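## Task

Get the cardboard box into the bin marked F4 so that no part of it sticks out past the bin's rim. The robot must not tip over or be left leaning, or the task fails. The box must stay put without the robot holding or supporting it.

## Robot and tools

ROBOT. A simulated Hello Robot Stretch 4, about 1.6 m tall. It has one arm: an omni-wheel base (rim within 0.23 m of the base origin), a lift on a mast, an arm that telescopes forward, a three-joint wrist and a two-finger gripper. Loose objects may occasionally get a short push from something else.

FRAMES. Base frame: origin on the floor below the base centre, x forward, y left, z up. hand_pose is reported in this frame as a point between the open fingertips; with all wrist joints at 0 its axes line up with the base frame. The printed value may not be exact. The odometry frame is the base frame at the start of the scene.

TOOLS.
execute_actions: {"actions": [...], "cameras": [...]}. The actions list holds exactly one action, or none (an empty list only reports state and images). An action contains "base", "joints" or both, plus optional "pace" and "contact_limits". Alternatively it contains only {"end_of_arm": "enable_torque"}, which turns wrist or gripper motors that shut off back on; they then hold their current position. All motions in one action start together and may finish at different times.
- base: one relative command, an offset from where the base last measured itself in this scene. {"translate_m": d} moves straight, forward positive, -2 to 2 m. {"strafe_m": d} moves sideways, left positive, -2 to 2 m. {"rotate_rad": d} turns in place, counter-clockwise (left) positive, -3.2 to 3.2.
- joints: absolute targets by name, in joint units. lift_m 0 to 1.2 (tolerance ±0.004). arm_m 0 to 0.55 extension (±0.004). wrist_yaw_rad -1.134 to 4.276: 0 is forward, positive is left, 3.14 is folded back, and above 3.4 the arm may get in the way (±0.02). wrist_pitch_rad -1.117 to 4.259: 0 is level, 1.57 points down (±0.05). wrist_roll_rad -1.117 to 4.259: at 0 the fingers are level, positive rolls clockwise as seen from behind (±0.02). gripper_m -0.038 to 0.141 is the fingertip gap; negative values press the tips together (±0.004). A joint target outside its range is clamped and run, and the result says so. Any other bad value or unknown key rejects the whole call and nothing moves.
- pace: "slow", "default", "fast" or "max". Base speeds are 0.1/0.3/0.4/0.6 m/s and 1/2/3/4 rad/s. When lift_m is above 0.2 at the start of the move, these are lowered further, down to 0.3 m/s and 1 rad/s at 1.2.
- contact_limits: {"arm_m": 0 to 0.75}, the force at which the arm stops on contact. Default is 0.5.
- cameras: any of head_camera, head_left_camera, head_right_camera, wrist_camera, or "all". Null or omitted means all; [] means none. A "pictures" line lists the returned images in order.
One action runs for at most 15 s. Example: {"base": {"translate_m": 0.3}, "joints": {"gripper_m": 0.05}, "pace": "fast"}.
wait: {"seconds": 0 to 10}. Commands nothing and returns state and images.
zoom_image: {"camera": name, "region": [x0,y0,x1,y1]}. Pixels of that camera's latest full image, top-left origin, at most 504x504.
finished_scene: {"scene": 1 or 2}. Ends the scene for good and reports success. The next scene's task comes with its result. Replying without a tool call ends all scenes.

CAMERAS. head_camera (420x560) sits on top of the mast and looks forward and down; turn the base to look somewhere else. head_left_camera and head_right_camera are fisheyes (420x672) beside it, angled more steeply down, and show the base and arm. wrist_camera (616x392) looks along the fingers, with the fingertips near the bottom of the image. Calibration comes with K, distortion and T_world_to_cam (base frame to camera). It has small errors that grow for the wrist camera when the arm is extended.

RESULT LINES. base_status and joint_status give how the last motion ended:
- "done": for the base, the wheels turned the commanded amount, even if they slipped.
- "off_target": stopped away from the target and may still be pushing.
- "contact_stop_at_<key>": blocked; that part goes slack, so a lift can sink and wheels can roll.
- "limit_stop_at_own_body": self-collision; moving away from the body works.
- "limit_stop_at_tilt": lean over 6 degrees; lift, arm and wheels go slack.
- "torque_fault": a wrist or gripper motor has gone limp; send enable_torque.
A joint left out of an action may still be driving toward its old target. on_its_own covers anything not commanded; "held at" there means the target being held.
Other readings:
- lidar_m: 12 distances in 30-degree sectors counter-clockwise from straight ahead (4th is left, 7th behind, 10th right). "-" means nothing seen, or closer than 0.25 m. It sees from about 0.15 m up, and it can miss glass and thin legs.
- wrist_depth_mm: a 7x7 grid in mm, 100 to 2000.
- base_odometry: from wheel turns. If turned_by_wheels and turned_by_imu differ by more than 0.1 rad, a collision or slip happened.
- base_tilt: degrees, forward/right positive, with about 1.5 degrees of fixed bias.
- motor_effort: % of max, peak in brackets. A resting effort outside the normal range means the motor is pushing or carrying a load.

GRIPPING. Command gripper_m below the object's width. Squeezing harder pulls the object toward the wrist. The gripper reading does not confirm a grasp; a firm grip shows up as a change in gripper effort. If the tips get stuck on a surface, raise the lift.

CAUTIONS. At the start, unfold the wrist with lift_m 0.4 and wrist_yaw_rad 0 in a single action. Avoid turning or driving with more than 1 kg held at arm_m above 0.2, especially at fast paces. Avoid pulling or pushing hard with the gripper raised. A tilted-up, rolled wrist risks self-collision. Place the box gently inside the bin rather than dropping it, then release it and move away so it rests on its own. Drops, slams, hard pushes and any tipping lower the result.

Each tool is called after "Request:" in YAML: its name, and indented under it one key for each argument.

## Session

Request:
execute_actions:
  actions: []

Scene clock: 0.00 s.
base_odometry: x=+0.000 y=+0.000 heading=+0.000 (m, m, rad; odometry frame)
turned_by_wheels: +0.000 (rad since the last result)
turned_by_imu: +0.000 (rad since the last result)
base_tilt: forward=-0.3 right=-0.3 (deg)
lidar_m: 1.01 0.99 1.12 1.34 1.31 0.87 0.69 0.67 0.74 1.64 1.55 1.31
base_status: not commanded
joint_positions: lift_m=+0.172 arm_m=+0.000 wrist_yaw_rad=+3.152 wrist_pitch_rad=-0.002 wrist_roll_rad=-0.006 gripper_m=+0.057
joint_status: not commanded
motor_effort: lift_m=+21 arm_m=-1 wrist_yaw_rad=+0 wrist_pitch_rad=-6 wrist_roll_rad=+0 gripper_m=-2 wheel_0=+0 wheel_1=+0 wheel_2=+0 (%)
hand_pose: x=-0.1183 y=+0.0845 z=+0.3511 quat_wxyz=(-0.005, +0.001, -0.003, +1.000) (m; base frame)
wrist_depth_mm: - 143 263 904 1008 1118 1229 / - 115 142 891 991 1098 1205 / - 112 140 891 976 1078 1205 / - 121 154 878 960 1060 1182 / 140 139 798 866 946 1042 1182 / 224 741 768 866 214 1042 1160 / 225 723 768 842 878 820 946
pictures: head_camera, head_left_camera, head_right_camera, wrist_camera
Images, in order (width x height): head_camera 420x560, head_left_camera 420x672, head_right_camera 420x672, wrist_camera 616x392.

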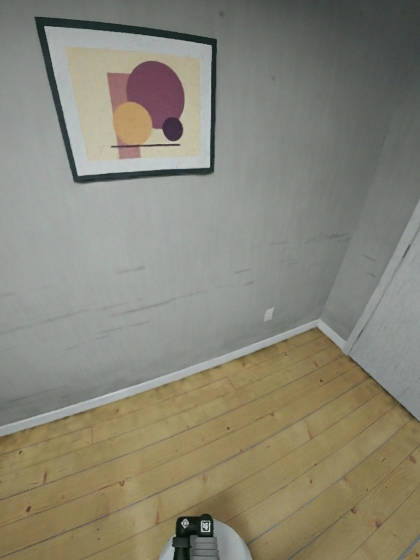

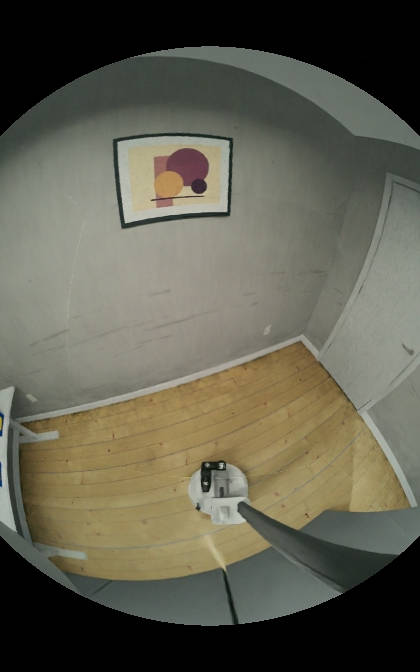

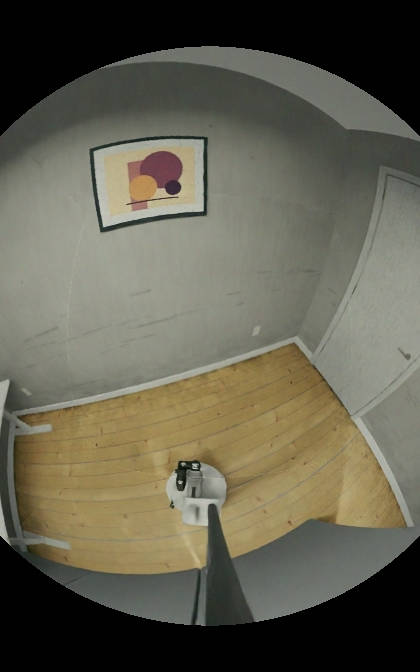

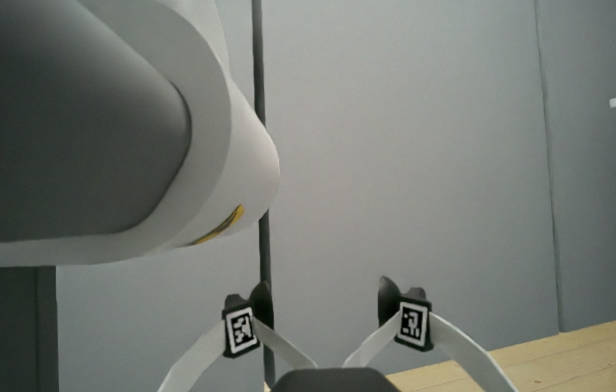

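Request:
execute_actions:
  actions:
    - {"base":{"rotate_rad":1.85},"joints":{"lift_m":0.9,"wrist_yaw_rad":0,"gripper_m":0.14}}
  cameras: ["head_camera","head_left_camera"]

Scene clock: 3.83 s.
base_odometry: x=+0.000 y=+0.000 heading=+1.850 (m, m, rad; odometry frame)
turned_by_wheels: +1.850 (rad since the last result)
turned_by_imu: +1.832 (rad since the last result)
base_tilt: forward=-0.3 right=-0.4 (deg)
lidar_m: 1.30 1.13 0.73 0.67 0.69 0.88 1.59 1.61 1.09 0.98 1.00 1.28
base_status: done
joint_positions: lift_m=+0.900 arm_m=+0.000 wrist_yaw_rad=+0.000 wrist_pitch_rad=-0.002 wrist_roll_rad=-0.006 gripper_m=+0.140
joint_status: all done
motor_effort: lift_m=+23(25) arm_m=+0(0) wrist_yaw_rad=-1(10) wrist_pitch_rad=-9(6) wrist_roll_rad=-2(0) gripper_m=-1(1) wheel_0=+0(6) wheel_1=+1(6) wheel_2=+1(7) (%)
hand_pose: x=+0.4596 y=-0.0873 z=+1.0786 quat_wxyz=(+1.000, -0.003, -0.001, +0.000) (m; base frame)
wrist_depth_mm: 1576 1808 1863 1921 - 1537 1138 / 1397 1756 1863 1921 1983 1537 1118 / 1397 1808 1808 1863 1921 1576 1118 / 1366 1756 1863 1863 1863 1576 1138 / 1366 1756 1808 1863 1863 1618 1160 / 1336 1618 1464 1397 1281 202 1160 / 1160 1078 1118 165 1118 1464 1182
pictures: head_camera, head_left_camera
Images, in order (width x height): head_camera 420x560, head_left_camera 420x672.

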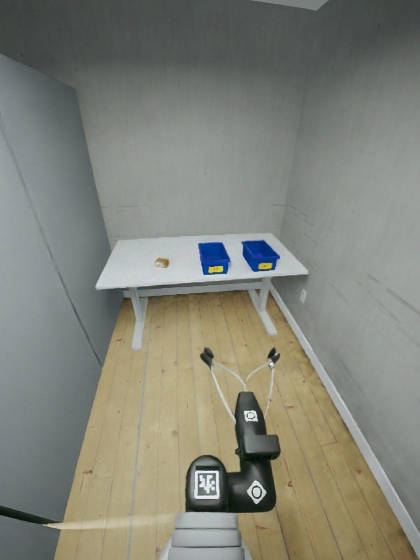

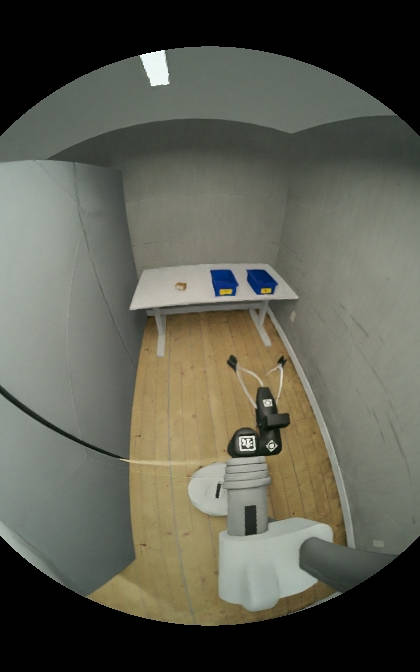

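Request:
execute_actions:
  actions:
    - {"base":{"translate_m":0.85},"joints":{"wrist_pitch_rad":1.57}}
  cameras: ["head_camera"]

Request:
zoom_image:
  camera: "head_camera"
  region: [0,200,420,460]

Scene clock: 8.30 s.
base_odometry: x=-0.234 y=+0.817 heading=+1.850 (m, m, rad; odometry frame)
turned_by_wheels: +0.000 (rad since the last result)
turned_by_imu: -0.004 (rad since the last result)
base_tilt: forward=-0.4 right=-0.4 (deg)
lidar_m: 0.47 0.47 0.59 0.79 0.80 1.00 2.43 1.47 1.00 0.90 0.83 0.52
base_status: done
joint_positions: lift_m=+0.900 arm_m=+0.000 wrist_yaw_rad=+0.000 wrist_pitch_rad=+1.570 wrist_roll_rad=-0.006 gripper_m=+0.140
joint_status: all done
motor_effort: lift_m=+22(23) arm_m=-1(0) wrist_yaw_rad=-1(2) wrist_pitch_rad=-1(6) wrist_roll_rad=-2(2) gripper_m=-2(1) wheel_0=-1(7) wheel_1=-1(3) wheel_2=+1(9) (%)
hand_pose: x=+0.1713 y=-0.0874 z=+0.7896 quat_wxyz=(+0.707, -0.002, +0.707, +0.002) (m; base frame)
wrist_depth_mm: 1025 1042 1025 1025 1008 1008 1008 / 1025 1008 1025 1025 1008 1008 991 / 1025 1025 1025 1008 1008 991 991 / 1025 1008 991 1008 991 991 991 / 1008 991 1008 788 991 976 976 / 991 991 788 778 991 202 976 / 991 1008 778 160 976 976 960
pictures: head_camera
Images, in order (width x height): head_camera 420x560.

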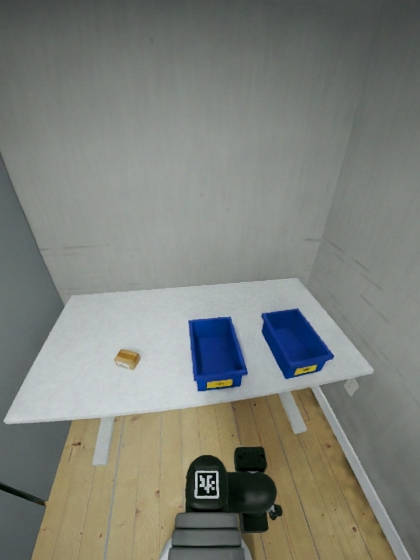

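Region (0, 200, 420, 460) of head_camera's 420x560 image, scaled by 1.200, with more detail than that image has; it fills the top 312 rows of this view, and the rest is white.

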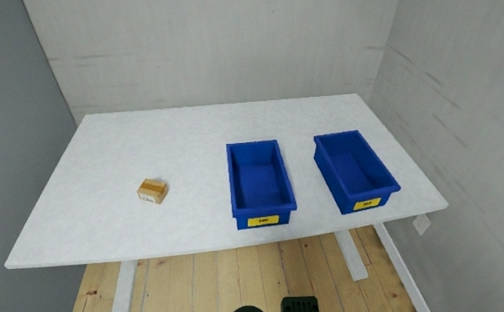

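Request:
zoom_image:
  camera: "head_camera"
  region: [180,340,340,400]

Region (180, 340, 340, 400) of head_camera's 420x560 image, scaled by 3.150, with more detail than that image has; it fills the top 189 rows of this view, and the rest is white.

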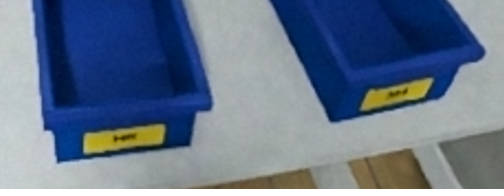

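Request:
execute_actions:
  actions:
    - {"base":{"strafe_m":0.45},"joints":{"lift_m":1.1}}
  cameras: []

Request:
execute_actions:
  actions:
    - {"joints":{"arm_m":0.47}}
  cameras: ["wrist_camera","head_camera"]

Scene clock: 11.67 s.
base_odometry: x=-0.667 y=+0.693 heading=+1.850 (m, m, rad; odometry frame)
turned_by_wheels: +0.000 (rad since the last result)
turned_by_imu: +0.001 (rad since the last result)
base_tilt: forward=-0.4 right=-0.2 (deg)
lidar_m: 0.40 0.42 0.38 0.33 0.33 0.47 0.96 2.24 1.48 1.33 0.72 0.45
base_status: done
joint_positions: lift_m=+1.100 arm_m=+0.000 wrist_yaw_rad=+0.000 wrist_pitch_rad=+1.570 wrist_roll_rad=-0.006 gripper_m=+0.140
joint_status: all done
motor_effort: lift_m=+23(25) arm_m=-1(0) wrist_yaw_rad=-3(1) wrist_pitch_rad=+0(2) wrist_roll_rad=-1(2) gripper_m=+0(0) wheel_0=+2(9) wheel_1=-1(8) wheel_2=+1(2) (%)
hand_pose: x=+0.1713 y=-0.0874 z=+0.9895 quat_wxyz=(+0.707, -0.002, +0.707, +0.002) (m; base frame)
wrist_depth_mm: 508 508 504 500 500 1205 1182 / 508 508 1160 1205 1205 1182 1182 / 707 1042 1229 1205 1182 1182 1182 / 707 1042 1205 1182 1182 1182 1182 / 654 931 1182 991 1182 1182 1160 / 634 798 976 976 1182 203 1160 / 621 778 1182 160 1160 1160 1138
pictures: none
No camera images: the call's "cameras" was empty. Leave "cameras" out to get every camera's image.

Scene clock: 14.13 s.
base_odometry: x=-0.667 y=+0.693 heading=+1.850 (m, m, rad; odometry frame)
turned_by_wheels: +0.000 (rad since the last result)
turned_by_imu: +0.000 (rad since the last result)
base_tilt: forward=-0.4 right=-0.3 (deg)
lidar_m: 0.42 0.42 0.38 0.34 0.34 0.46 0.96 2.23 1.45 1.33 0.70 0.46
base_status: not commanded
joint_positions: lift_m=+1.100 arm_m=+0.469 wrist_yaw_rad=+0.000 wrist_pitch_rad=+1.570 wrist_roll_rad=-0.006 gripper_m=+0.140
joint_status: all done
motor_effort: lift_m=+23(23) arm_m=+6(12) wrist_yaw_rad=+0(1) wrist_pitch_rad=+0(1) wrist_roll_rad=-1(0) gripper_m=+2(1) wheel_0=+2(2) wheel_1=-1(1) wheel_2=+1(1) (%)
hand_pose: x=+0.6400 y=-0.0874 z=+0.9895 quat_wxyz=(+0.707, -0.002, +0.707, +0.002) (m; base frame)
wrist_depth_mm: 508 504 504 500 496 492 492 / 508 504 500 500 496 488 488 / 504 500 496 496 488 488 455 / 500 496 492 488 488 488 473 / 492 492 488 484 484 480 480 / 496 488 484 484 484 203 473 / 488 488 484 160 477 473 1138
pictures: head_camera, wrist_camera
camera_calibration (this result's frames):
wrist_camera: T_world_to_cam=[[-0.0471886, -0.998668, -0.0208857, -0.0239074], [-0.99801, 0.0480122, -0.0408648, 0.746957], [0.0418132, 0.0189158, -0.998946, 1.19152], [0, 0, 0, 1]] pos_world=[0.694521, -0.0822772, 1.22029]
Images, in order (width x height): head_camera 420x560, wrist_camera 616x392.

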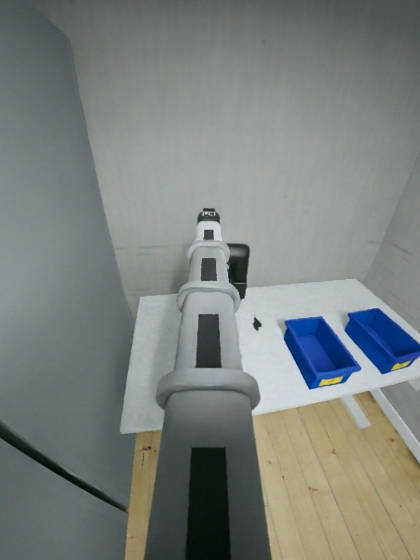

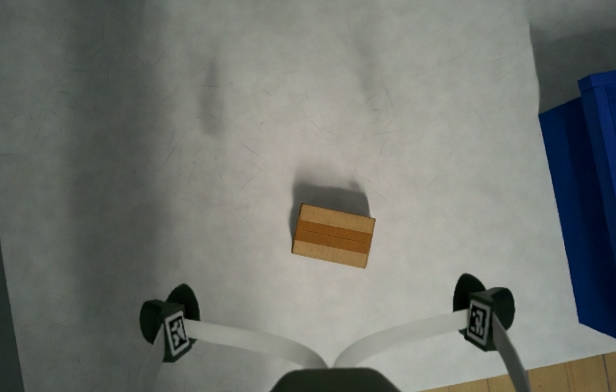

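Request:
execute_actions:
  actions:
    - {"base":{"strafe_m":-0.02},"joints":{"arm_m":0.492,"wrist_roll_rad":0.17,"lift_m":0.93}}
  cameras: []

Request:
execute_actions:
  actions:
    - {"joints":{"lift_m":0.865},"pace":"slow"}
  cameras: ["wrist_camera"]

Request:
execute_actions:
  actions:
    - {"joints":{"gripper_m":0.05}}
  cameras: []

Request:
execute_actions:
  actions:
    - {"joints":{"lift_m":1.1,"wrist_roll_rad":1.57}}
  cameras: ["wrist_camera"]

Request:
execute_actions:
  actions:
    - {"base":{"strafe_m":-0.55}}
  cameras: ["head_camera","head_left_camera","head_right_camera"]

Request:
zoom_image:
  camera: "head_camera"
  region: [100,330,340,420]

Scene clock: 16.23 s.
base_odometry: x=-0.648 y=+0.698 heading=+1.851 (m, m, rad; odometry frame)
turned_by_wheels: +0.000 (rad since the last result)
turned_by_imu: +0.000 (rad since the last result)
base_tilt: forward=-0.4 right=-0.4 (deg)
lidar_m: 0.41 0.41 0.38 0.36 0.37 0.48 1.00 2.20 1.45 1.32 0.72 0.47
base_status: done
joint_positions: lift_m=+0.930 arm_m=+0.491 wrist_yaw_rad=+0.000 wrist_pitch_rad=+1.570 wrist_roll_rad=+0.170 gripper_m=+0.140
joint_status: all done
motor_effort: lift_m=+17(21) arm_m=+7(5) wrist_yaw_rad=-1(1) wrist_pitch_rad=-1(0) wrist_roll_rad=+0(3) gripper_m=+1(1) wheel_0=+1(7) wheel_1=+2(6) wheel_2=+1(1) (%)
hand_pose: x=+0.6620 y=-0.0874 z=+0.8200 quat_wxyz=(+0.705, +0.060, +0.704, -0.060) (m; base frame)
wrist_depth_mm: 336 332 330 329 327 325 322 / 332 330 329 327 325 324 320 / 330 329 327 325 322 320 319 / 329 325 325 322 320 319 317 / 327 324 324 271 319 317 317 / 325 322 320 271 315 203 314 / 324 320 319 160 315 314 312
pictures: none
No camera images: the call's "cameras" was empty. Leave "cameras" out to get every camera's image.

Scene clock: 17.67 s.
base_odometry: x=-0.648 y=+0.698 heading=+1.851 (m, m, rad; odometry frame)
turned_by_wheels: +0.000 (rad since the last result)
turned_by_imu: +0.000 (rad since the last result)
base_tilt: forward=-0.3 right=-0.3 (deg)
lidar_m: 0.40 0.43 0.40 0.36 0.35 0.48 1.02 2.21 1.43 1.33 0.72 0.45
base_status: not commanded
joint_positions: lift_m=+0.865 arm_m=+0.491 wrist_yaw_rad=+0.000 wrist_pitch_rad=+1.570 wrist_roll_rad=+0.170 gripper_m=+0.140
joint_status: all done
motor_effort: lift_m=+17(17) arm_m=+7(6) wrist_yaw_rad=+0(2) wrist_pitch_rad=+0(1) wrist_roll_rad=+1(1) gripper_m=-3(1) wheel_0=+1(1) wheel_1=+1(2) wheel_2=+1(1) (%)
hand_pose: x=+0.6620 y=-0.0874 z=+0.7550 quat_wxyz=(+0.705, +0.060, +0.704, -0.060) (m; base frame)
wrist_depth_mm: 268 267 265 264 263 260 259 / 267 265 263 262 259 259 257 / 264 263 262 259 258 257 256 / 263 262 259 258 257 255 254 / 262 259 258 209 254 254 253 / 259 258 211 206 206 203 251 / 258 257 255 160 252 251 250
pictures: wrist_camera
camera_calibration (this result's frames):
wrist_camera: T_world_to_cam=[[-0.221163, -0.975011, -0.0210075, 0.0895557], [-0.97423, 0.221862, -0.0406606, 0.758571], [0.0443053, 0.0114735, -0.998952, 0.954034], [0, 0, 0, 1]] pos_world=[0.716561, -0.0919265, 0.98576]
Images, in order (width x height): wrist_camera 616x392.

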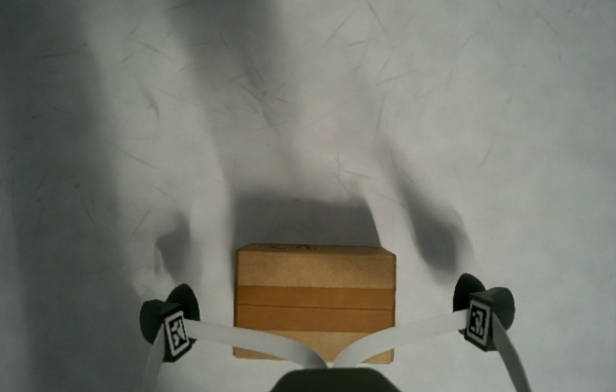

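Scene clock: 19.57 s.
base_odometry: x=-0.648 y=+0.698 heading=+1.851 (m, m, rad; odometry frame)
turned_by_wheels: +0.000 (rad since the last result)
turned_by_imu: +0.000 (rad since the last result)
base_tilt: forward=-0.2 right=-0.3 (deg)
lidar_m: 0.41 0.42 0.40 0.36 0.35 0.46 1.01 2.23 1.45 1.32 0.71 0.47
base_status: not commanded
joint_positions: lift_m=+0.865 arm_m=+0.491 wrist_yaw_rad=+0.000 wrist_pitch_rad=+1.570 wrist_roll_rad=+0.170 gripper_m=+0.051
joint_status: all done
motor_effort: lift_m=+17(18) arm_m=+7(6) wrist_yaw_rad=+2(1) wrist_pitch_rad=-2(0) wrist_roll_rad=-1(0) gripper_m=-24(24) wheel_0=+1(1) wheel_1=+2(1) wheel_2=+1(1) (%)
hand_pose: x=+0.6620 y=-0.0874 z=+0.7550 quat_wxyz=(+0.705, +0.060, +0.704, -0.060) (m; base frame)
wrist_depth_mm: 267 266 265 264 262 259 259 / 266 265 264 262 259 258 257 / 264 264 260 260 258 257 256 / 263 262 259 258 257 255 254 / 262 259 258 200 255 253 252 / 259 258 195 194 193 252 251 / 259 257 254 193 192 250 249
pictures: none
No camera images: the call's "cameras" was empty. Leave "cameras" out to get every camera's image.

Scene clock: 21.63 s.
base_odometry: x=-0.648 y=+0.698 heading=+1.851 (m, m, rad; odometry frame)
turned_by_wheels: +0.000 (rad since the last result)
turned_by_imu: +0.000 (rad since the last result)
base_tilt: forward=-0.4 right=-0.3 (deg)
lidar_m: 0.40 0.43 0.40 0.35 0.37 0.48 1.01 2.21 1.44 1.32 0.71 0.45
base_status: not commanded
joint_positions: lift_m=+1.100 arm_m=+0.491 wrist_yaw_rad=+0.000 wrist_pitch_rad=+1.570 wrist_roll_rad=+1.570 gripper_m=+0.051
joint_status: all done
motor_effort: lift_m=+24(25) arm_m=+7(7) wrist_yaw_rad=-1(0) wrist_pitch_rad=-1(2) wrist_roll_rad=+1(7) gripper_m=-22(25) wheel_0=+1(1) wheel_1=+1(1) wheel_2=+1(1) (%)
hand_pose: x=+0.6620 y=-0.0874 z=+0.9895 quat_wxyz=(+0.501, +0.500, +0.500, -0.499) (m; base frame)
wrist_depth_mm: 508 508 436 473 500 1205 1205 / 504 500 500 500 496 1205 1182 / 500 500 496 496 492 1182 1160 / 496 492 496 492 492 991 960 / 492 492 488 200 484 488 976 / 488 488 196 195 193 480 960 / 484 484 484 193 193 477 1160
pictures: wrist_camera
camera_calibration (this result's frames):
wrist_camera: T_world_to_cam=[[-0.998403, 0.0522121, -0.0215879, 0.699372], [0.0530428, 0.997795, -0.0398889, 0.155149], [0.0194576, -0.0409703, -0.998971, 1.20014], [0, 0, 0, 1]] pos_world=[0.666673, -0.142152, 1.22019]
Images, in order (width x height): wrist_camera 616x392.

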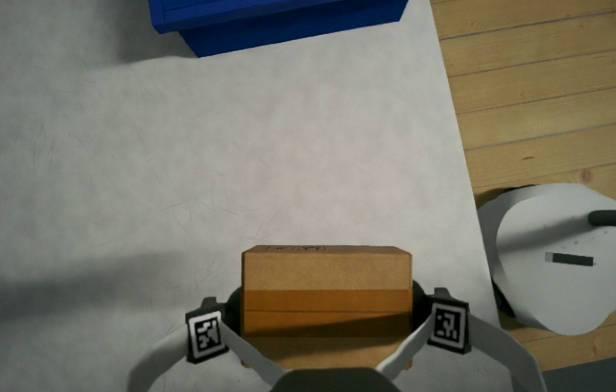

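Scene clock: 24.80 s.
base_odometry: x=-0.119 y=+0.850 heading=+1.850 (m, m, rad; odometry frame)
turned_by_wheels: +0.000 (rad since the last result)
turned_by_imu: -0.001 (rad since the last result)
base_tilt: forward=-0.4 right=-0.3 (deg)
lidar_m: 0.49 0.50 0.63 0.90 0.93 1.16 2.42 1.27 0.84 0.77 0.79 0.56
base_status: done
joint_positions: lift_m=+1.100 arm_m=+0.491 wrist_yaw_rad=+0.000 wrist_pitch_rad=+1.570 wrist_roll_rad=+1.570 gripper_m=+0.051
joint_status: not commanded
motor_effort: lift_m=+23(24) arm_m=+7(7) wrist_yaw_rad=+1(2) wrist_pitch_rad=+0(1) wrist_roll_rad=+1(0) gripper_m=-25(25) wheel_0=-2(8) wheel_1=+0(5) wheel_2=+0(1) (%)
hand_pose: x=+0.6620 y=-0.0874 z=+0.9895 quat_wxyz=(+0.501, +0.500, +0.500, -0.499) (m; base frame)
wrist_depth_mm: 512 407 413 439 1182 1205 1229 / 504 449 496 492 1182 1205 1205 / 500 442 492 492 496 1182 1182 / 492 407 488 488 492 1182 960 / 492 496 488 200 484 1025 960 / 488 488 196 195 193 1025 960 / 484 484 366 193 192 1160 1160
pictures: head_camera, head_left_camera, head_right_camera
Images, in order (width x height): head_camera 420x560, head_left_camera 420x672, head_right_camera 420x672.

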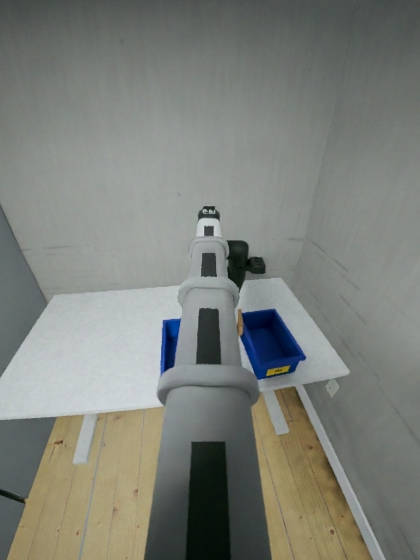

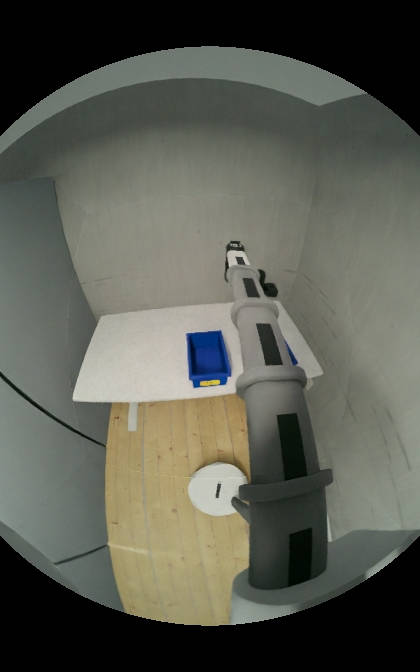

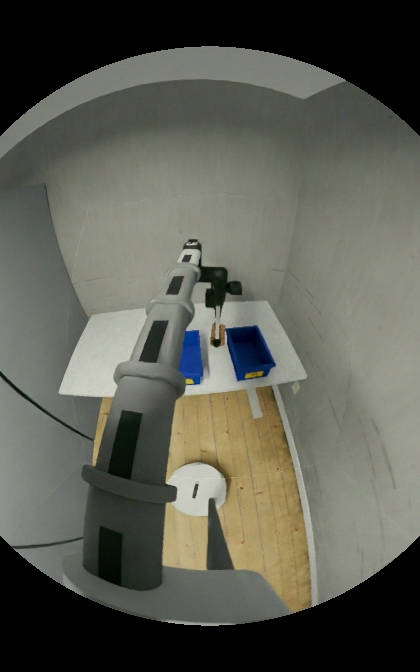

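Region (100, 330, 340, 420) of head_camera's 420x560 image, scaled by 2.100, with more detail than that image has; it fills the top 189 rows of this view, and the rest is white.

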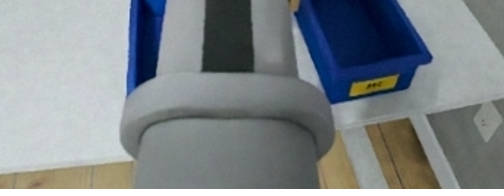

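Labels unreadable; look with the wrist camera.

Request:
execute_actions:
  actions:
    - {"joints":{"arm_m":0,"wrist_roll_rad":0,"wrist_pitch_rad":1.0,"lift_m":1.0}}
  cameras: ["wrist_camera"]

Scene clock: 27.37 s.
base_odometry: x=-0.119 y=+0.850 heading=+1.850 (m, m, rad; odometry frame)
turned_by_wheels: +0.000 (rad since the last result)
turned_by_imu: +0.000 (rad since the last result)
base_tilt: forward=-0.4 right=-0.3 (deg)
lidar_m: 0.50 0.49 0.61 0.90 0.91 1.15 2.41 1.28 0.86 0.77 0.79 0.56
base_status: not commanded
joint_positions: lift_m=+1.000 arm_m=+0.001 wrist_yaw_rad=+0.000 wrist_pitch_rad=+1.002 wrist_roll_rad=+0.000 gripper_m=+0.051
joint_status: all done
motor_effort: lift_m=+18(22) arm_m=-6(5) wrist_yaw_rad=-2(2) wrist_pitch_rad=-5(8) wrist_roll_rad=-3(9) gripper_m=-24(24) wheel_0=-2(2) wheel_1=+0(0) wheel_2=+0(0) (%)
hand_pose: x=+0.3275 y=-0.0874 z=+0.9353 quat_wxyz=(+0.877, +0.000, +0.480, +0.000) (m; base frame)
wrist_depth_mm: 809 778 621 759 634 615 750 / 699 627 647 661 621 554 597 / 615 480 462 585 539 521 569 / 549 517 512 530 535 1118 904 / 504 517 1229 200 1182 1229 960 / 1160 1160 196 195 193 1118 991 / 1078 1042 1042 193 192 1008 976
pictures: wrist_camera
camera_calibration (this result's frames):
wrist_camera: T_world_to_cam=[[-0.034379, -0.998321, -0.0466202, -0.019902], [-0.819199, 0.0548699, -0.570879, 0.870601], [0.572478, 0.018565, -0.81971, 0.809002], [0, 0, 0, 1]] pos_world=[0.249375, -0.0826574, 1.15923]
Images, in order (width x height): wrist_camera 616x392.

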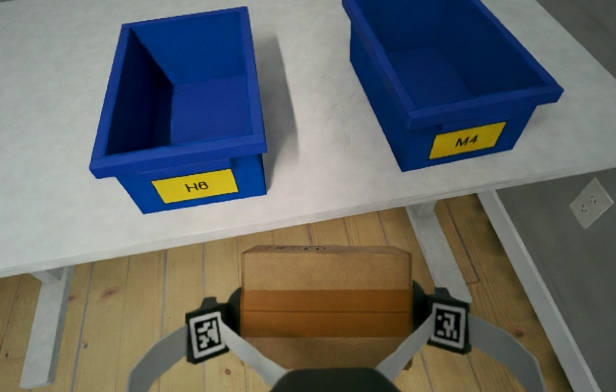

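Neither. Look behind.

Request:
execute_actions:
  actions:
    - {"base":{"rotate_rad":3.14},"joints":{"wrist_pitch_rad":1.57}}
  cameras: ["head_camera","head_left_camera"]

Scene clock: 30.77 s.
base_odometry: x=-0.119 y=+0.850 heading=-1.293 (m, m, rad; odometry frame)
turned_by_wheels: +3.140 (rad since the last result)
turned_by_imu: +3.109 (rad since the last result)
base_tilt: forward=-0.3 right=-0.4 (deg)
lidar_m: 2.41 1.30 0.86 0.78 0.80 0.53 0.50 0.52 0.63 0.91 0.90 1.14
base_status: done
joint_positions: lift_m=+1.000 arm_m=+0.001 wrist_yaw_rad=+0.000 wrist_pitch_rad=+1.570 wrist_roll_rad=+0.000 gripper_m=+0.051
joint_status: all done
motor_effort: lift_m=+19(19) arm_m=-6(6) wrist_yaw_rad=-2(1) wrist_pitch_rad=-1(5) wrist_roll_rad=-3(3) gripper_m=-27(23) wheel_0=-2(8) wheel_1=+0(4) wheel_2=+0(6) (%)
hand_pose: x=+0.1724 y=-0.0874 z=+0.8898 quat_wxyz=(+0.707, +0.000, +0.707, +0.000) (m; base frame)
wrist_depth_mm: 1138 1138 1118 1118 1098 1098 1098 / 1118 1138 1118 1118 1118 1098 1098 / 1118 1118 1118 1118 1098 1078 1078 / 1118 1118 1098 1098 1098 1078 1060 / 1098 1098 1098 200 1078 1078 1078 / 1118 1098 196 194 193 1060 1060 / 1098 1098 866 193 192 1060 1042
pictures: head_camera, head_left_camera
Images, in order (width x height): head_camera 420x560, head_left_camera 420x672.

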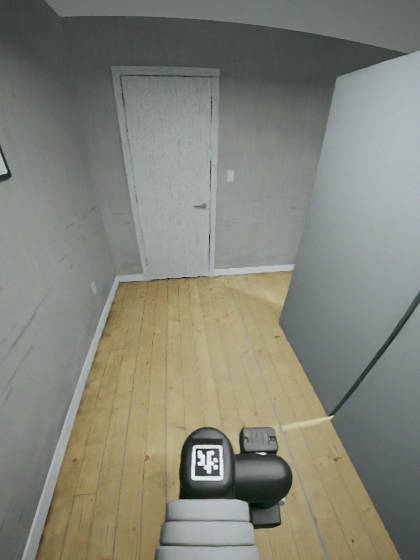

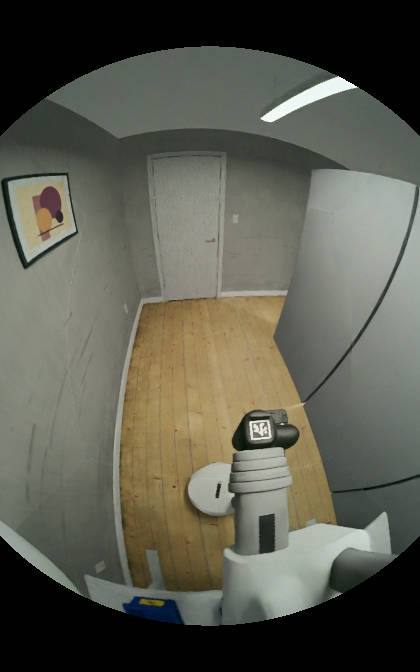

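Request:
execute_actions:
  actions:
    - {"base":{"translate_m":1.95}}
  cameras: []

Request:
execute_actions:
  actions:
    - {"base":{"rotate_rad":-1.45}}
  cameras: ["head_camera","head_left_camera"]

Scene clock: 38.93 s.
base_odometry: x=+0.416 y=-1.025 heading=-1.293 (m, m, rad; odometry frame)
turned_by_wheels: +0.000 (rad since the last result)
turned_by_imu: -0.010 (rad since the last result)
base_tilt: forward=-0.3 right=-0.4 (deg)
lidar_m: 0.45 0.46 0.64 1.06 1.08 1.33 2.74 1.10 0.76 1.04 0.90 0.57
base_status: done
joint_positions: lift_m=+1.000 arm_m=+0.001 wrist_yaw_rad=+0.000 wrist_pitch_rad=+1.570 wrist_roll_rad=+0.000 gripper_m=+0.051
joint_status: not commanded
motor_effort: lift_m=+19(19) arm_m=-6(7) wrist_yaw_rad=-1(0) wrist_pitch_rad=-1(1) wrist_roll_rad=-2(2) gripper_m=-26(25) wheel_0=-1(5) wheel_1=-1(5) wheel_2=+1(7) (%)
hand_pose: x=+0.1724 y=-0.0874 z=+0.8898 quat_wxyz=(+0.707, +0.000, +0.707, +0.000) (m; base frame)
wrist_depth_mm: 504 539 585 654 741 831 946 / 647 723 809 946 1078 1078 1098 / 946 1098 1118 1098 1098 1098 1078 / 1118 1118 1098 1098 1078 1078 1098 / 1098 1118 1098 200 1078 1078 1060 / 1118 1098 196 195 193 1078 1078 / 1098 1078 878 193 192 1060 1060
pictures: none
No camera images: the call's "cameras" was empty. Leave "cameras" out to get every camera's image.

Scene clock: 41.13 s.
base_odometry: x=+0.416 y=-1.025 heading=-2.743 (m, m, rad; odometry frame)
turned_by_wheels: -1.450 (rad since the last result)
turned_by_imu: -1.435 (rad since the last result)
base_tilt: forward=-0.3 right=-0.3 (deg)
lidar_m: 2.15 0.78 0.56 0.47 0.51 0.71 1.05 1.09 1.44 2.40 0.93 0.76
base_status: done
joint_positions: lift_m=+1.000 arm_m=+0.001 wrist_yaw_rad=+0.000 wrist_pitch_rad=+1.570 wrist_roll_rad=+0.000 gripper_m=+0.051
joint_status: not commanded
motor_effort: lift_m=+19(20) arm_m=-6(6) wrist_yaw_rad=+0(1) wrist_pitch_rad=+0(0) wrist_roll_rad=-2(2) gripper_m=-23(25) wheel_0=+3(4) wheel_1=+2(8) wheel_2=-1(5) (%)
hand_pose: x=+0.1723 y=-0.0874 z=+0.8898 quat_wxyz=(+0.707, +0.000, +0.707, +0.000) (m; base frame)
wrist_depth_mm: 946 1138 1118 1138 1118 917 946 / 904 1098 1118 1118 1098 1098 1098 / 904 1118 1118 1098 1098 1078 1098 / 891 1118 1118 1078 1098 1078 1060 / 854 1098 1098 200 1098 1078 1078 / 831 1098 195 194 193 1060 1060 / 831 1008 878 193 193 1060 1042
pictures: head_camera, head_left_camera
Images, in order (width x height): head_camera 420x560, head_left_camera 420x672.

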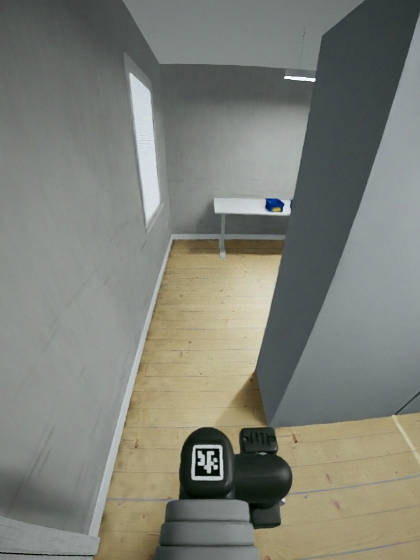

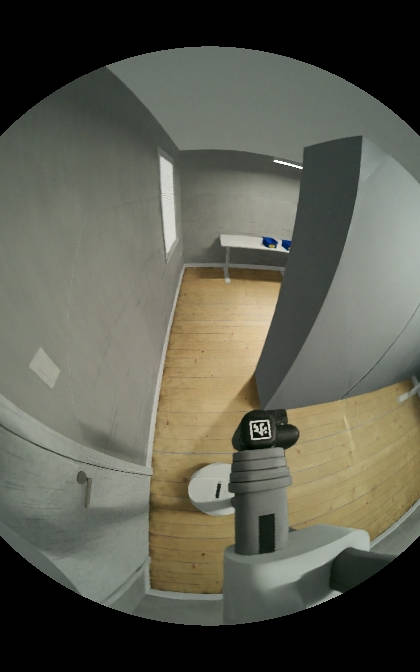

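Request:
execute_actions:
  actions:
    - {"base":{"strafe_m":0.08}}
  cameras: []

Request:
execute_actions:
  actions:
    - {"base":{"translate_m":1.9}}
  cameras: []

Request:
execute_actions:
  actions:
    - {"base":{"strafe_m":-0.9},"joints":{"wrist_pitch_rad":0.8}}
  cameras: ["head_camera","wrist_camera"]

Scene clock: 42.63 s.
base_odometry: x=+0.447 y=-1.099 heading=-2.743 (m, m, rad; odometry frame)
turned_by_wheels: +0.000 (rad since the last result)
turned_by_imu: +0.000 (rad since the last result)
base_tilt: forward=-0.5 right=-0.3 (deg)
lidar_m: 1.96 0.65 0.44 0.37 0.44 0.60 1.07 1.11 1.45 2.49 0.93 0.80
base_status: done
joint_positions: lift_m=+1.000 arm_m=+0.001 wrist_yaw_rad=+0.000 wrist_pitch_rad=+1.570 wrist_roll_rad=+0.000 gripper_m=+0.051
joint_status: not commanded
motor_effort: lift_m=+19(19) arm_m=-6(6) wrist_yaw_rad=+1(0) wrist_pitch_rad=+0(2) wrist_roll_rad=-2(3) gripper_m=-22(23) wheel_0=+0(5) wheel_1=-1(8) wheel_2=-1(0) (%)
hand_pose: x=+0.1723 y=-0.0874 z=+0.8898 quat_wxyz=(+0.707, +0.000, +0.707, +0.000) (m; base frame)
wrist_depth_mm: 820 1118 1118 1138 1118 976 946 / 798 1118 1118 1098 1098 1098 1078 / 788 1118 1098 1098 1098 1078 1060 / 778 1098 1098 1098 1078 1098 1078 / 750 1078 1078 200 1078 1060 1078 / 715 1025 196 195 193 1078 1060 / 732 891 878 193 193 1060 1060
pictures: none
No camera images: the call's "cameras" was empty. Leave "cameras" out to get every camera's image.

Scene clock: 50.43 s.
base_odometry: x=-1.304 y=-1.836 heading=-2.743 (m, m, rad; odometry frame)
turned_by_wheels: +0.000 (rad since the last result)
turned_by_imu: -0.010 (rad since the last result)
base_tilt: forward=-0.3 right=-0.4 (deg)
lidar_m: 1.02 0.69 0.50 0.50 0.53 0.71 1.76 0.90 1.07 2.43 1.41 1.06
base_status: done
joint_positions: lift_m=+1.000 arm_m=+0.001 wrist_yaw_rad=+0.000 wrist_pitch_rad=+1.570 wrist_roll_rad=+0.000 gripper_m=+0.051
joint_status: not commanded
motor_effort: lift_m=+19(19) arm_m=-6(6) wrist_yaw_rad=+0(1) wrist_pitch_rad=-1(1) wrist_roll_rad=-1(3) gripper_m=-23(24) wheel_0=-1(5) wheel_1=+1(7) wheel_2=+1(7) (%)
hand_pose: x=+0.1724 y=-0.0874 z=+0.8898 quat_wxyz=(+0.707, +0.000, +0.707, +0.000) (m; base frame)
wrist_depth_mm: 931 1118 1138 1118 1118 1098 1098 / 891 1118 1138 1118 1098 1098 1078 / 866 1098 1118 1118 1098 1098 1078 / 854 1098 1098 1098 1078 1078 1078 / 842 1098 1098 200 1078 1060 1078 / 831 1098 196 195 193 1042 1078 / 831 991 878 193 193 1060 1060
pictures: none
No camera images: the call's "cameras" was empty. Leave "cameras" out to get every camera's image.

Scene clock: 54.77 s.
base_odometry: x=-1.654 y=-1.007 heading=-2.743 (m, m, rad; odometry frame)
turned_by_wheels: +0.000 (rad since the last result)
turned_by_imu: -0.001 (rad since the last result)
base_tilt: forward=-0.5 right=-0.3 (deg)
lidar_m: 1.01 1.03 1.45 1.38 1.45 0.79 0.74 0.75 1.04 1.53 1.58 1.06
base_status: done
joint_positions: lift_m=+1.000 arm_m=+0.001 wrist_yaw_rad=+0.000 wrist_pitch_rad=+0.803 wrist_roll_rad=+0.000 gripper_m=+0.051
joint_status: all done
motor_effort: lift_m=+19(19) arm_m=-6(6) wrist_yaw_rad=-2(0) wrist_pitch_rad=-8(11) wrist_roll_rad=-1(3) gripper_m=-24(24) wheel_0=-1(8) wheel_1=+1(6) wheel_2=+1(1) (%)
hand_pose: x=+0.3726 y=-0.0874 z=+0.9708 quat_wxyz=(+0.921, +0.000, +0.391, +0.000) (m; base frame)
wrist_depth_mm: 1397 1308 1229 1008 1060 1008 1537 / 1025 991 946 854 878 866 917 / 1708 1708 1808 1808 1808 1756 1863 / 1708 1661 1661 1661 1661 1537 1576 / 1499 1464 1464 200 1366 1366 1336 / 1336 1308 195 195 193 1229 1229 / 1182 1138 1118 193 193 1060 1098
pictures: head_camera, wrist_camera
camera_calibration (this result's frames):
wrist_camera: T_world_to_cam=[[-0.0242813, -0.998327, -0.0524815, -0.0147408], [-0.68971, 0.054731, -0.722014, 1.02629], [0.723679, 0.0186656, -0.689885, 0.629934], [0, 0, 0, 1]] pos_world=[0.251616, -0.0826441, 1.17481]
Images, in order (width x height): head_camera 420x560, wrist_camera 616x392.

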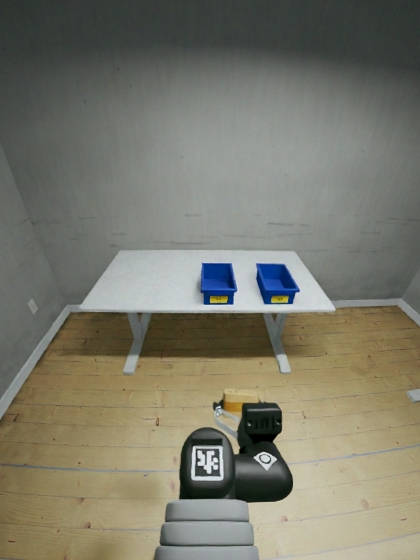

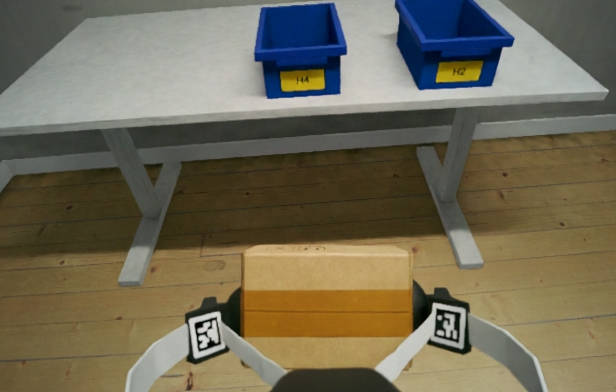

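Another table on the right.

Request:
execute_actions:
  actions:
    - {"base":{"rotate_rad":-1.57}}
  cameras: []

Request:
execute_actions:
  actions:
    - {"base":{"translate_m":0.6}}
  cameras: ["head_camera","wrist_camera"]

Scene clock: 57.17 s.
base_odometry: x=-1.654 y=-1.007 heading=+1.970 (m, m, rad; odometry frame)
turned_by_wheels: -1.570 (rad since the last result)
turned_by_imu: -1.554 (rad since the last result)
base_tilt: forward=-0.4 right=-0.4 (deg)
lidar_m: 1.54 1.59 1.05 0.99 1.05 1.45 1.39 1.45 0.76 0.73 0.75 1.02
base_status: done
joint_positions: lift_m=+1.000 arm_m=+0.001 wrist_yaw_rad=+0.000 wrist_pitch_rad=+0.802 wrist_roll_rad=+0.000 gripper_m=+0.051
joint_status: not commanded
motor_effort: lift_m=+20(20) arm_m=-6(6) wrist_yaw_rad=+0(1) wrist_pitch_rad=-8(8) wrist_roll_rad=-2(3) gripper_m=-25(24) wheel_0=+0(6) wheel_1=+1(6) wheel_2=+1(6) (%)
hand_pose: x=+0.3726 y=-0.0874 z=+0.9708 quat_wxyz=(+0.921, +0.000, +0.391, +0.000) (m; base frame)
wrist_depth_mm: 1921 1921 - 1921 - 1576 1098 / - - - - - 1366 1182 / - - - 1921 1863 1430 1042 / 1756 1756 1661 1618 1618 1499 1430 / 1499 1537 1464 200 1397 1336 1281 / 1336 1308 195 195 193 1205 1138 / 1160 1138 1098 193 192 1060 1042
pictures: none
No camera images: the call's "cameras" was empty. Leave "cameras" out to get every camera's image.

Scene clock: 60.67 s.
base_odometry: x=-1.887 y=-0.454 heading=+1.970 (m, m, rad; odometry frame)
turned_by_wheels: +0.000 (rad since the last result)
turned_by_imu: -0.003 (rad since the last result)
base_tilt: forward=-0.4 right=-0.4 (deg)
lidar_m: 0.93 0.97 1.28 1.00 1.06 1.46 2.00 1.07 0.75 0.71 0.72 0.99
base_status: done
joint_positions: lift_m=+1.000 arm_m=+0.001 wrist_yaw_rad=+0.000 wrist_pitch_rad=+0.802 wrist_roll_rad=+0.000 gripper_m=+0.051
joint_status: not commanded
motor_effort: lift_m=+20(20) arm_m=-6(6) wrist_yaw_rad=+1(1) wrist_pitch_rad=-6(9) wrist_roll_rad=-2(2) gripper_m=-21(25) wheel_0=+0(4) wheel_1=+0(4) wheel_2=+0(9) (%)
hand_pose: x=+0.3726 y=-0.0874 z=+0.9708 quat_wxyz=(+0.921, +0.000, +0.391, +0.000) (m; base frame)
wrist_depth_mm: 707 699 691 1464 1430 1397 1366 / 1464 1537 1537 1499 1576 1366 1229 / 1618 1708 1708 1118 1708 1661 1025 / 1708 1756 1618 1618 1576 1537 1160 / 1499 1464 1464 200 1397 1366 931 / 1308 1308 195 195 193 1182 1060 / 1160 1138 1098 193 192 1060 1042
pictures: head_camera, wrist_camera
camera_calibration (this result's frames):
wrist_camera: T_world_to_cam=[[-0.0242158, -0.998328, -0.0524812, -0.0147542], [-0.68965, 0.0546872, -0.722075, 1.02633], [0.723738, 0.018708, -0.689821, 0.629824], [0, 0, 0, 1]] pos_world=[0.251622, -0.0826393, 1.17478]
Images, in order (width x height): head_camera 420x560, wrist_camera 616x392.

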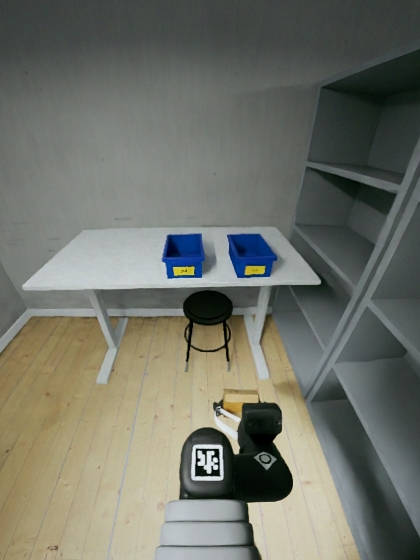

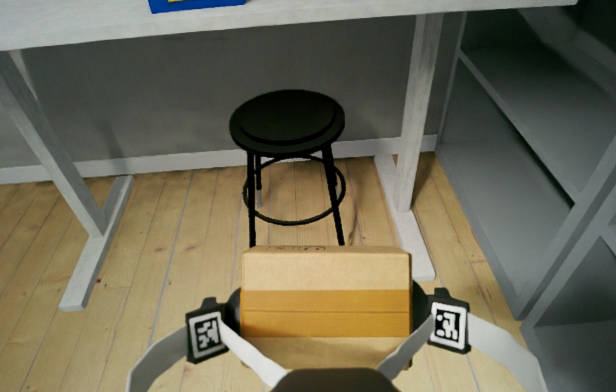

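Request:
execute_actions:
  actions:
    - {"base":{"translate_m":0.3},"joints":{"lift_m":1.2,"wrist_pitch_rad":0.7}}
  cameras: ["head_camera","wrist_camera"]

Scene clock: 63.23 s.
base_odometry: x=-2.004 y=-0.178 heading=+1.971 (m, m, rad; odometry frame)
turned_by_wheels: +0.000 (rad since the last result)
turned_by_imu: -0.001 (rad since the last result)
base_tilt: forward=-0.3 right=-0.3 (deg)
lidar_m: 0.65 0.69 0.89 1.02 1.04 1.45 2.31 1.05 0.74 0.70 0.73 0.70
base_status: done
joint_positions: lift_m=+1.199 arm_m=+0.001 wrist_yaw_rad=+0.000 wrist_pitch_rad=+0.703 wrist_roll_rad=+0.000 gripper_m=+0.051
joint_status: all done
joint sent to its limit — the command would take lift_m past its upper limit, so that joint was sent only as far as its limit.
motor_effort: lift_m=+23(25) arm_m=-6(6) wrist_yaw_rad=-1(1) wrist_pitch_rad=-8(9) wrist_roll_rad=-3(1) gripper_m=-26(25) wheel_0=+1(5) wheel_1=+1(3) wheel_2=+0(8) (%)
hand_pose: x=+0.3923 y=-0.0874 z=+1.1904 quat_wxyz=(+0.939, +0.000, +0.344, +0.000) (m; base frame)
wrist_depth_mm: 1078 1098 1098 1118 1118 1098 1098 / 1138 1138 1138 1098 1060 1160 960 / 917 798 798 809 788 768 1308 / 732 580 585 683 580 634 654 / 609 597 597 200 591 1618 1042 / 1281 1576 195 195 193 1430 976 / 1430 1366 1336 193 192 1308 1255
pictures: head_camera, wrist_camera
camera_calibration (this result's frames):
wrist_camera: T_world_to_cam=[[-0.0189369, -0.998327, -0.0546397, -0.00226631], [-0.614367, 0.0547338, -0.78712, 1.24636], [0.788793, 0.0186632, -0.614376, 0.651767], [0, 0, 0, 1]] pos_world=[0.251568, -0.0826444, 1.38134]
Images, in order (width x height): head_camera 420x560, wrist_camera 616x392.

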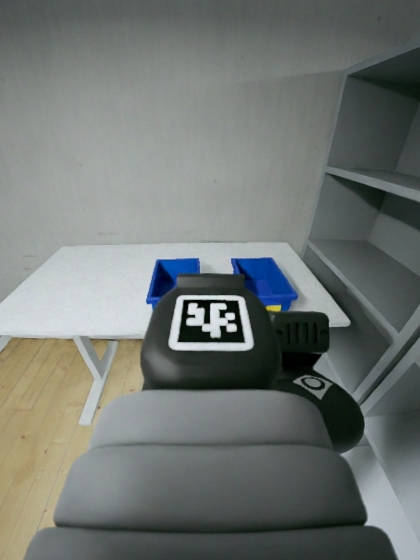

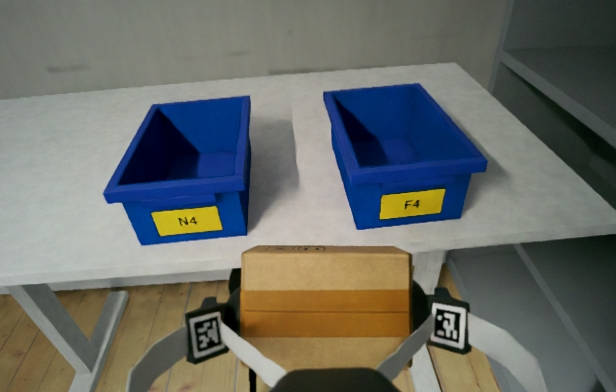

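Request:
execute_actions:
  actions:
    - {"base":{"strafe_m":-0.14},"joints":{"arm_m":0.5}}
  cameras: []

Request:
execute_actions:
  actions:
    - {"joints":{"arm_m":0.55,"wrist_pitch_rad":1.1}}
  cameras: ["wrist_camera"]

Scene clock: 65.97 s.
base_odometry: x=-1.875 y=-0.123 heading=+1.971 (m, m, rad; odometry frame)
turned_by_wheels: +0.000 (rad since the last result)
turned_by_imu: +0.000 (rad since the last result)
base_tilt: forward=-0.3 right=-0.4 (deg)
lidar_m: 0.65 0.66 0.92 1.15 1.20 1.71 2.28 0.87 0.60 0.55 0.58 0.69
base_status: done
joint_positions: lift_m=+1.199 arm_m=+0.499 wrist_yaw_rad=+0.000 wrist_pitch_rad=+0.703 wrist_roll_rad=+0.000 gripper_m=+0.051
joint_status: all done
motor_effort: lift_m=+23(24) arm_m=+7(9) wrist_yaw_rad=+0(0) wrist_pitch_rad=-10(8) wrist_roll_rad=-2(3) gripper_m=-25(23) wheel_0=+0(10) wheel_1=+1(8) wheel_2=+0(1) (%)
hand_pose: x=+0.8899 y=-0.0874 z=+1.1905 quat_wxyz=(+0.939, +0.000, +0.344, +0.000) (m; base frame)
wrist_depth_mm: 640 647 647 661 668 676 654 / 699 699 715 723 723 741 699 / 759 778 778 778 778 798 723 / 732 715 699 691 676 683 854 / 615 597 585 200 549 559 946 / 504 512 196 195 193 480 480 / 384 436 307 193 192 410 421
pictures: none
No camera images: the call's "cameras" was empty. Leave "cameras" out to get every camera's image.

Scene clock: 66.97 s.
base_odometry: x=-1.875 y=-0.123 heading=+1.971 (m, m, rad; odometry frame)
turned_by_wheels: +0.000 (rad since the last result)
turned_by_imu: +0.000 (rad since the last result)
base_tilt: forward=-0.4 right=-0.3 (deg)
lidar_m: 0.64 0.67 0.90 1.16 1.21 1.69 2.30 0.85 0.59 0.55 0.58 0.70
base_status: not commanded
joint_positions: lift_m=+1.199 arm_m=+0.549 wrist_yaw_rad=+0.000 wrist_pitch_rad=+1.101 wrist_roll_rad=+0.000 gripper_m=+0.051
joint_status: all done
motor_effort: lift_m=+24(23) arm_m=+7(9) wrist_yaw_rad=+0(1) wrist_pitch_rad=-4(8) wrist_roll_rad=-3(1) gripper_m=-23(24) wheel_0=+0(0) wheel_1=+1(1) wheel_2=+0(0) (%)
hand_pose: x=+0.8503 y=-0.0874 z=+1.1196 quat_wxyz=(+0.852, +0.000, +0.523, +0.000) (m; base frame)
wrist_depth_mm: 621 615 603 597 580 580 732 / 564 554 544 535 530 517 831 / 508 500 496 488 473 477 477 / 455 462 345 387 379 436 436 / 384 421 319 200 285 404 399 / 373 392 196 195 193 373 375 / 359 359 247 193 192 243 349
pictures: wrist_camera
camera_calibration (this result's frames):
wrist_camera: T_world_to_cam=[[-0.0386473, -0.998329, -0.042958, 0.0062056], [-0.871689, 0.0547002, -0.486997, 1.35476], [0.488533, 0.0186249, -0.872346, 0.791109], [0, 0, 0, 1]] pos_world=[0.794689, -0.082645, 1.35015]
Images, in order (width x height): wrist_camera 616x392.

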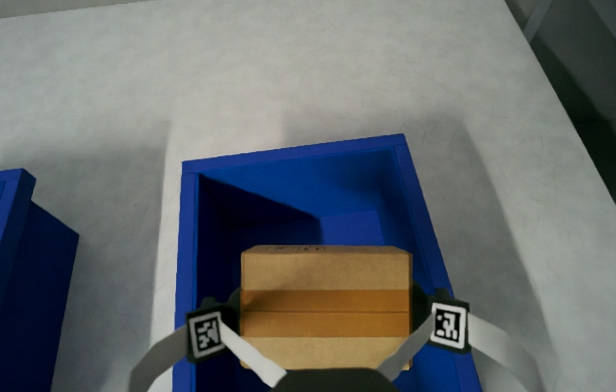

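Request:
execute_actions:
  actions:
    - {"joints":{"wrist_pitch_rad":1.4,"wrist_roll_rad":1.5}}
  cameras: []

Request:
execute_actions:
  actions:
    - {"base":{"translate_m":0.08},"joints":{"lift_m":1.13},"pace":"slow"}
  cameras: []

Request:
execute_actions:
  actions:
    - {"joints":{"gripper_m":0.12}}
  cameras: []

Request:
execute_actions:
  actions:
    - {"joints":{"lift_m":1.2,"wrist_pitch_rad":0.9}}
  cameras: ["wrist_camera","head_right_camera"]

Scene clock: 68.60 s.
base_odometry: x=-1.875 y=-0.123 heading=+1.971 (m, m, rad; odometry frame)
turned_by_wheels: +0.000 (rad since the last result)
turned_by_imu: +0.000 (rad since the last result)
base_tilt: forward=-0.4 right=-0.3 (deg)
lidar_m: 0.65 0.66 0.91 1.16 1.19 1.69 2.31 0.87 0.58 0.55 0.57 0.69
base_status: not commanded
joint_positions: lift_m=+1.199 arm_m=+0.549 wrist_yaw_rad=+0.000 wrist_pitch_rad=+1.400 wrist_roll_rad=+1.500 gripper_m=+0.051
joint_status: all done
motor_effort: lift_m=+24(23) arm_m=+6(7) wrist_yaw_rad=+0(1) wrist_pitch_rad=-1(0) wrist_roll_rad=-1(5) gripper_m=-22(22) wheel_0=+0(0) wheel_1=+1(1) wheel_2=+0(0) (%)
hand_pose: x=+0.7688 y=-0.0874 z=+1.0926 quat_wxyz=(+0.560, +0.521, +0.472, -0.439) (m; base frame)
wrist_depth_mm: 433 413 397 377 362 891 1138 / 430 410 394 375 359 1182 1160 / 430 407 387 368 351 1205 1160 / 301 342 377 362 303 1205 1160 / 306 392 377 200 233 1205 1098 / 301 384 196 195 194 1182 1138 / 300 329 315 193 193 340 1138
pictures: none
No camera images: the call's "cameras" was empty. Leave "cameras" out to get every camera's image.

Scene clock: 70.67 s.
base_odometry: x=-1.906 y=-0.050 heading=+1.971 (m, m, rad; odometry frame)
turned_by_wheels: +0.000 (rad since the last result)
turned_by_imu: +0.000 (rad since the last result)
base_tilt: forward=-0.3 right=-0.3 (deg)
lidar_m: 0.57 0.59 0.79 1.17 1.19 1.70 2.37 0.85 0.60 0.55 0.57 0.61
base_status: done
joint_positions: lift_m=+1.189 arm_m=+0.549 wrist_yaw_rad=-0.001 wrist_pitch_rad=+1.405 wrist_roll_rad=+1.500 gripper_m=+0.051
joint_status: lift_m contact_stop (moved -0.010 of -0.069)
on_its_own: lift_m is slack since a contact_stop (your +1.130 is given up)
motor_effort: lift_m=+20(20) arm_m=+6(7) wrist_yaw_rad=+4(10) wrist_pitch_rad=-16(48) wrist_roll_rad=-2(4) gripper_m=-24(22) wheel_0=+2(8) wheel_1=+1(6) wheel_2=-3(8) (%)
hand_pose: x=+0.7672 y=-0.0875 z=+1.0824 quat_wxyz=(+0.558, +0.521, +0.472, -0.441) (m; base frame)
wrist_depth_mm: 421 404 387 368 353 340 1118 / 418 402 384 366 349 336 1138 / 415 399 382 359 236 334 1160 / 296 289 338 353 279 334 1160 / 296 379 373 198 224 329 1008 / 291 370 203 195 192 322 1060 / 289 330 334 193 191 219 1118
pictures: none
No camera images: the call's "cameras" was empty. Leave "cameras" out to get every camera's image.

not run: a stop came earlier in this reply.

not run: a stop came earlier in this reply.


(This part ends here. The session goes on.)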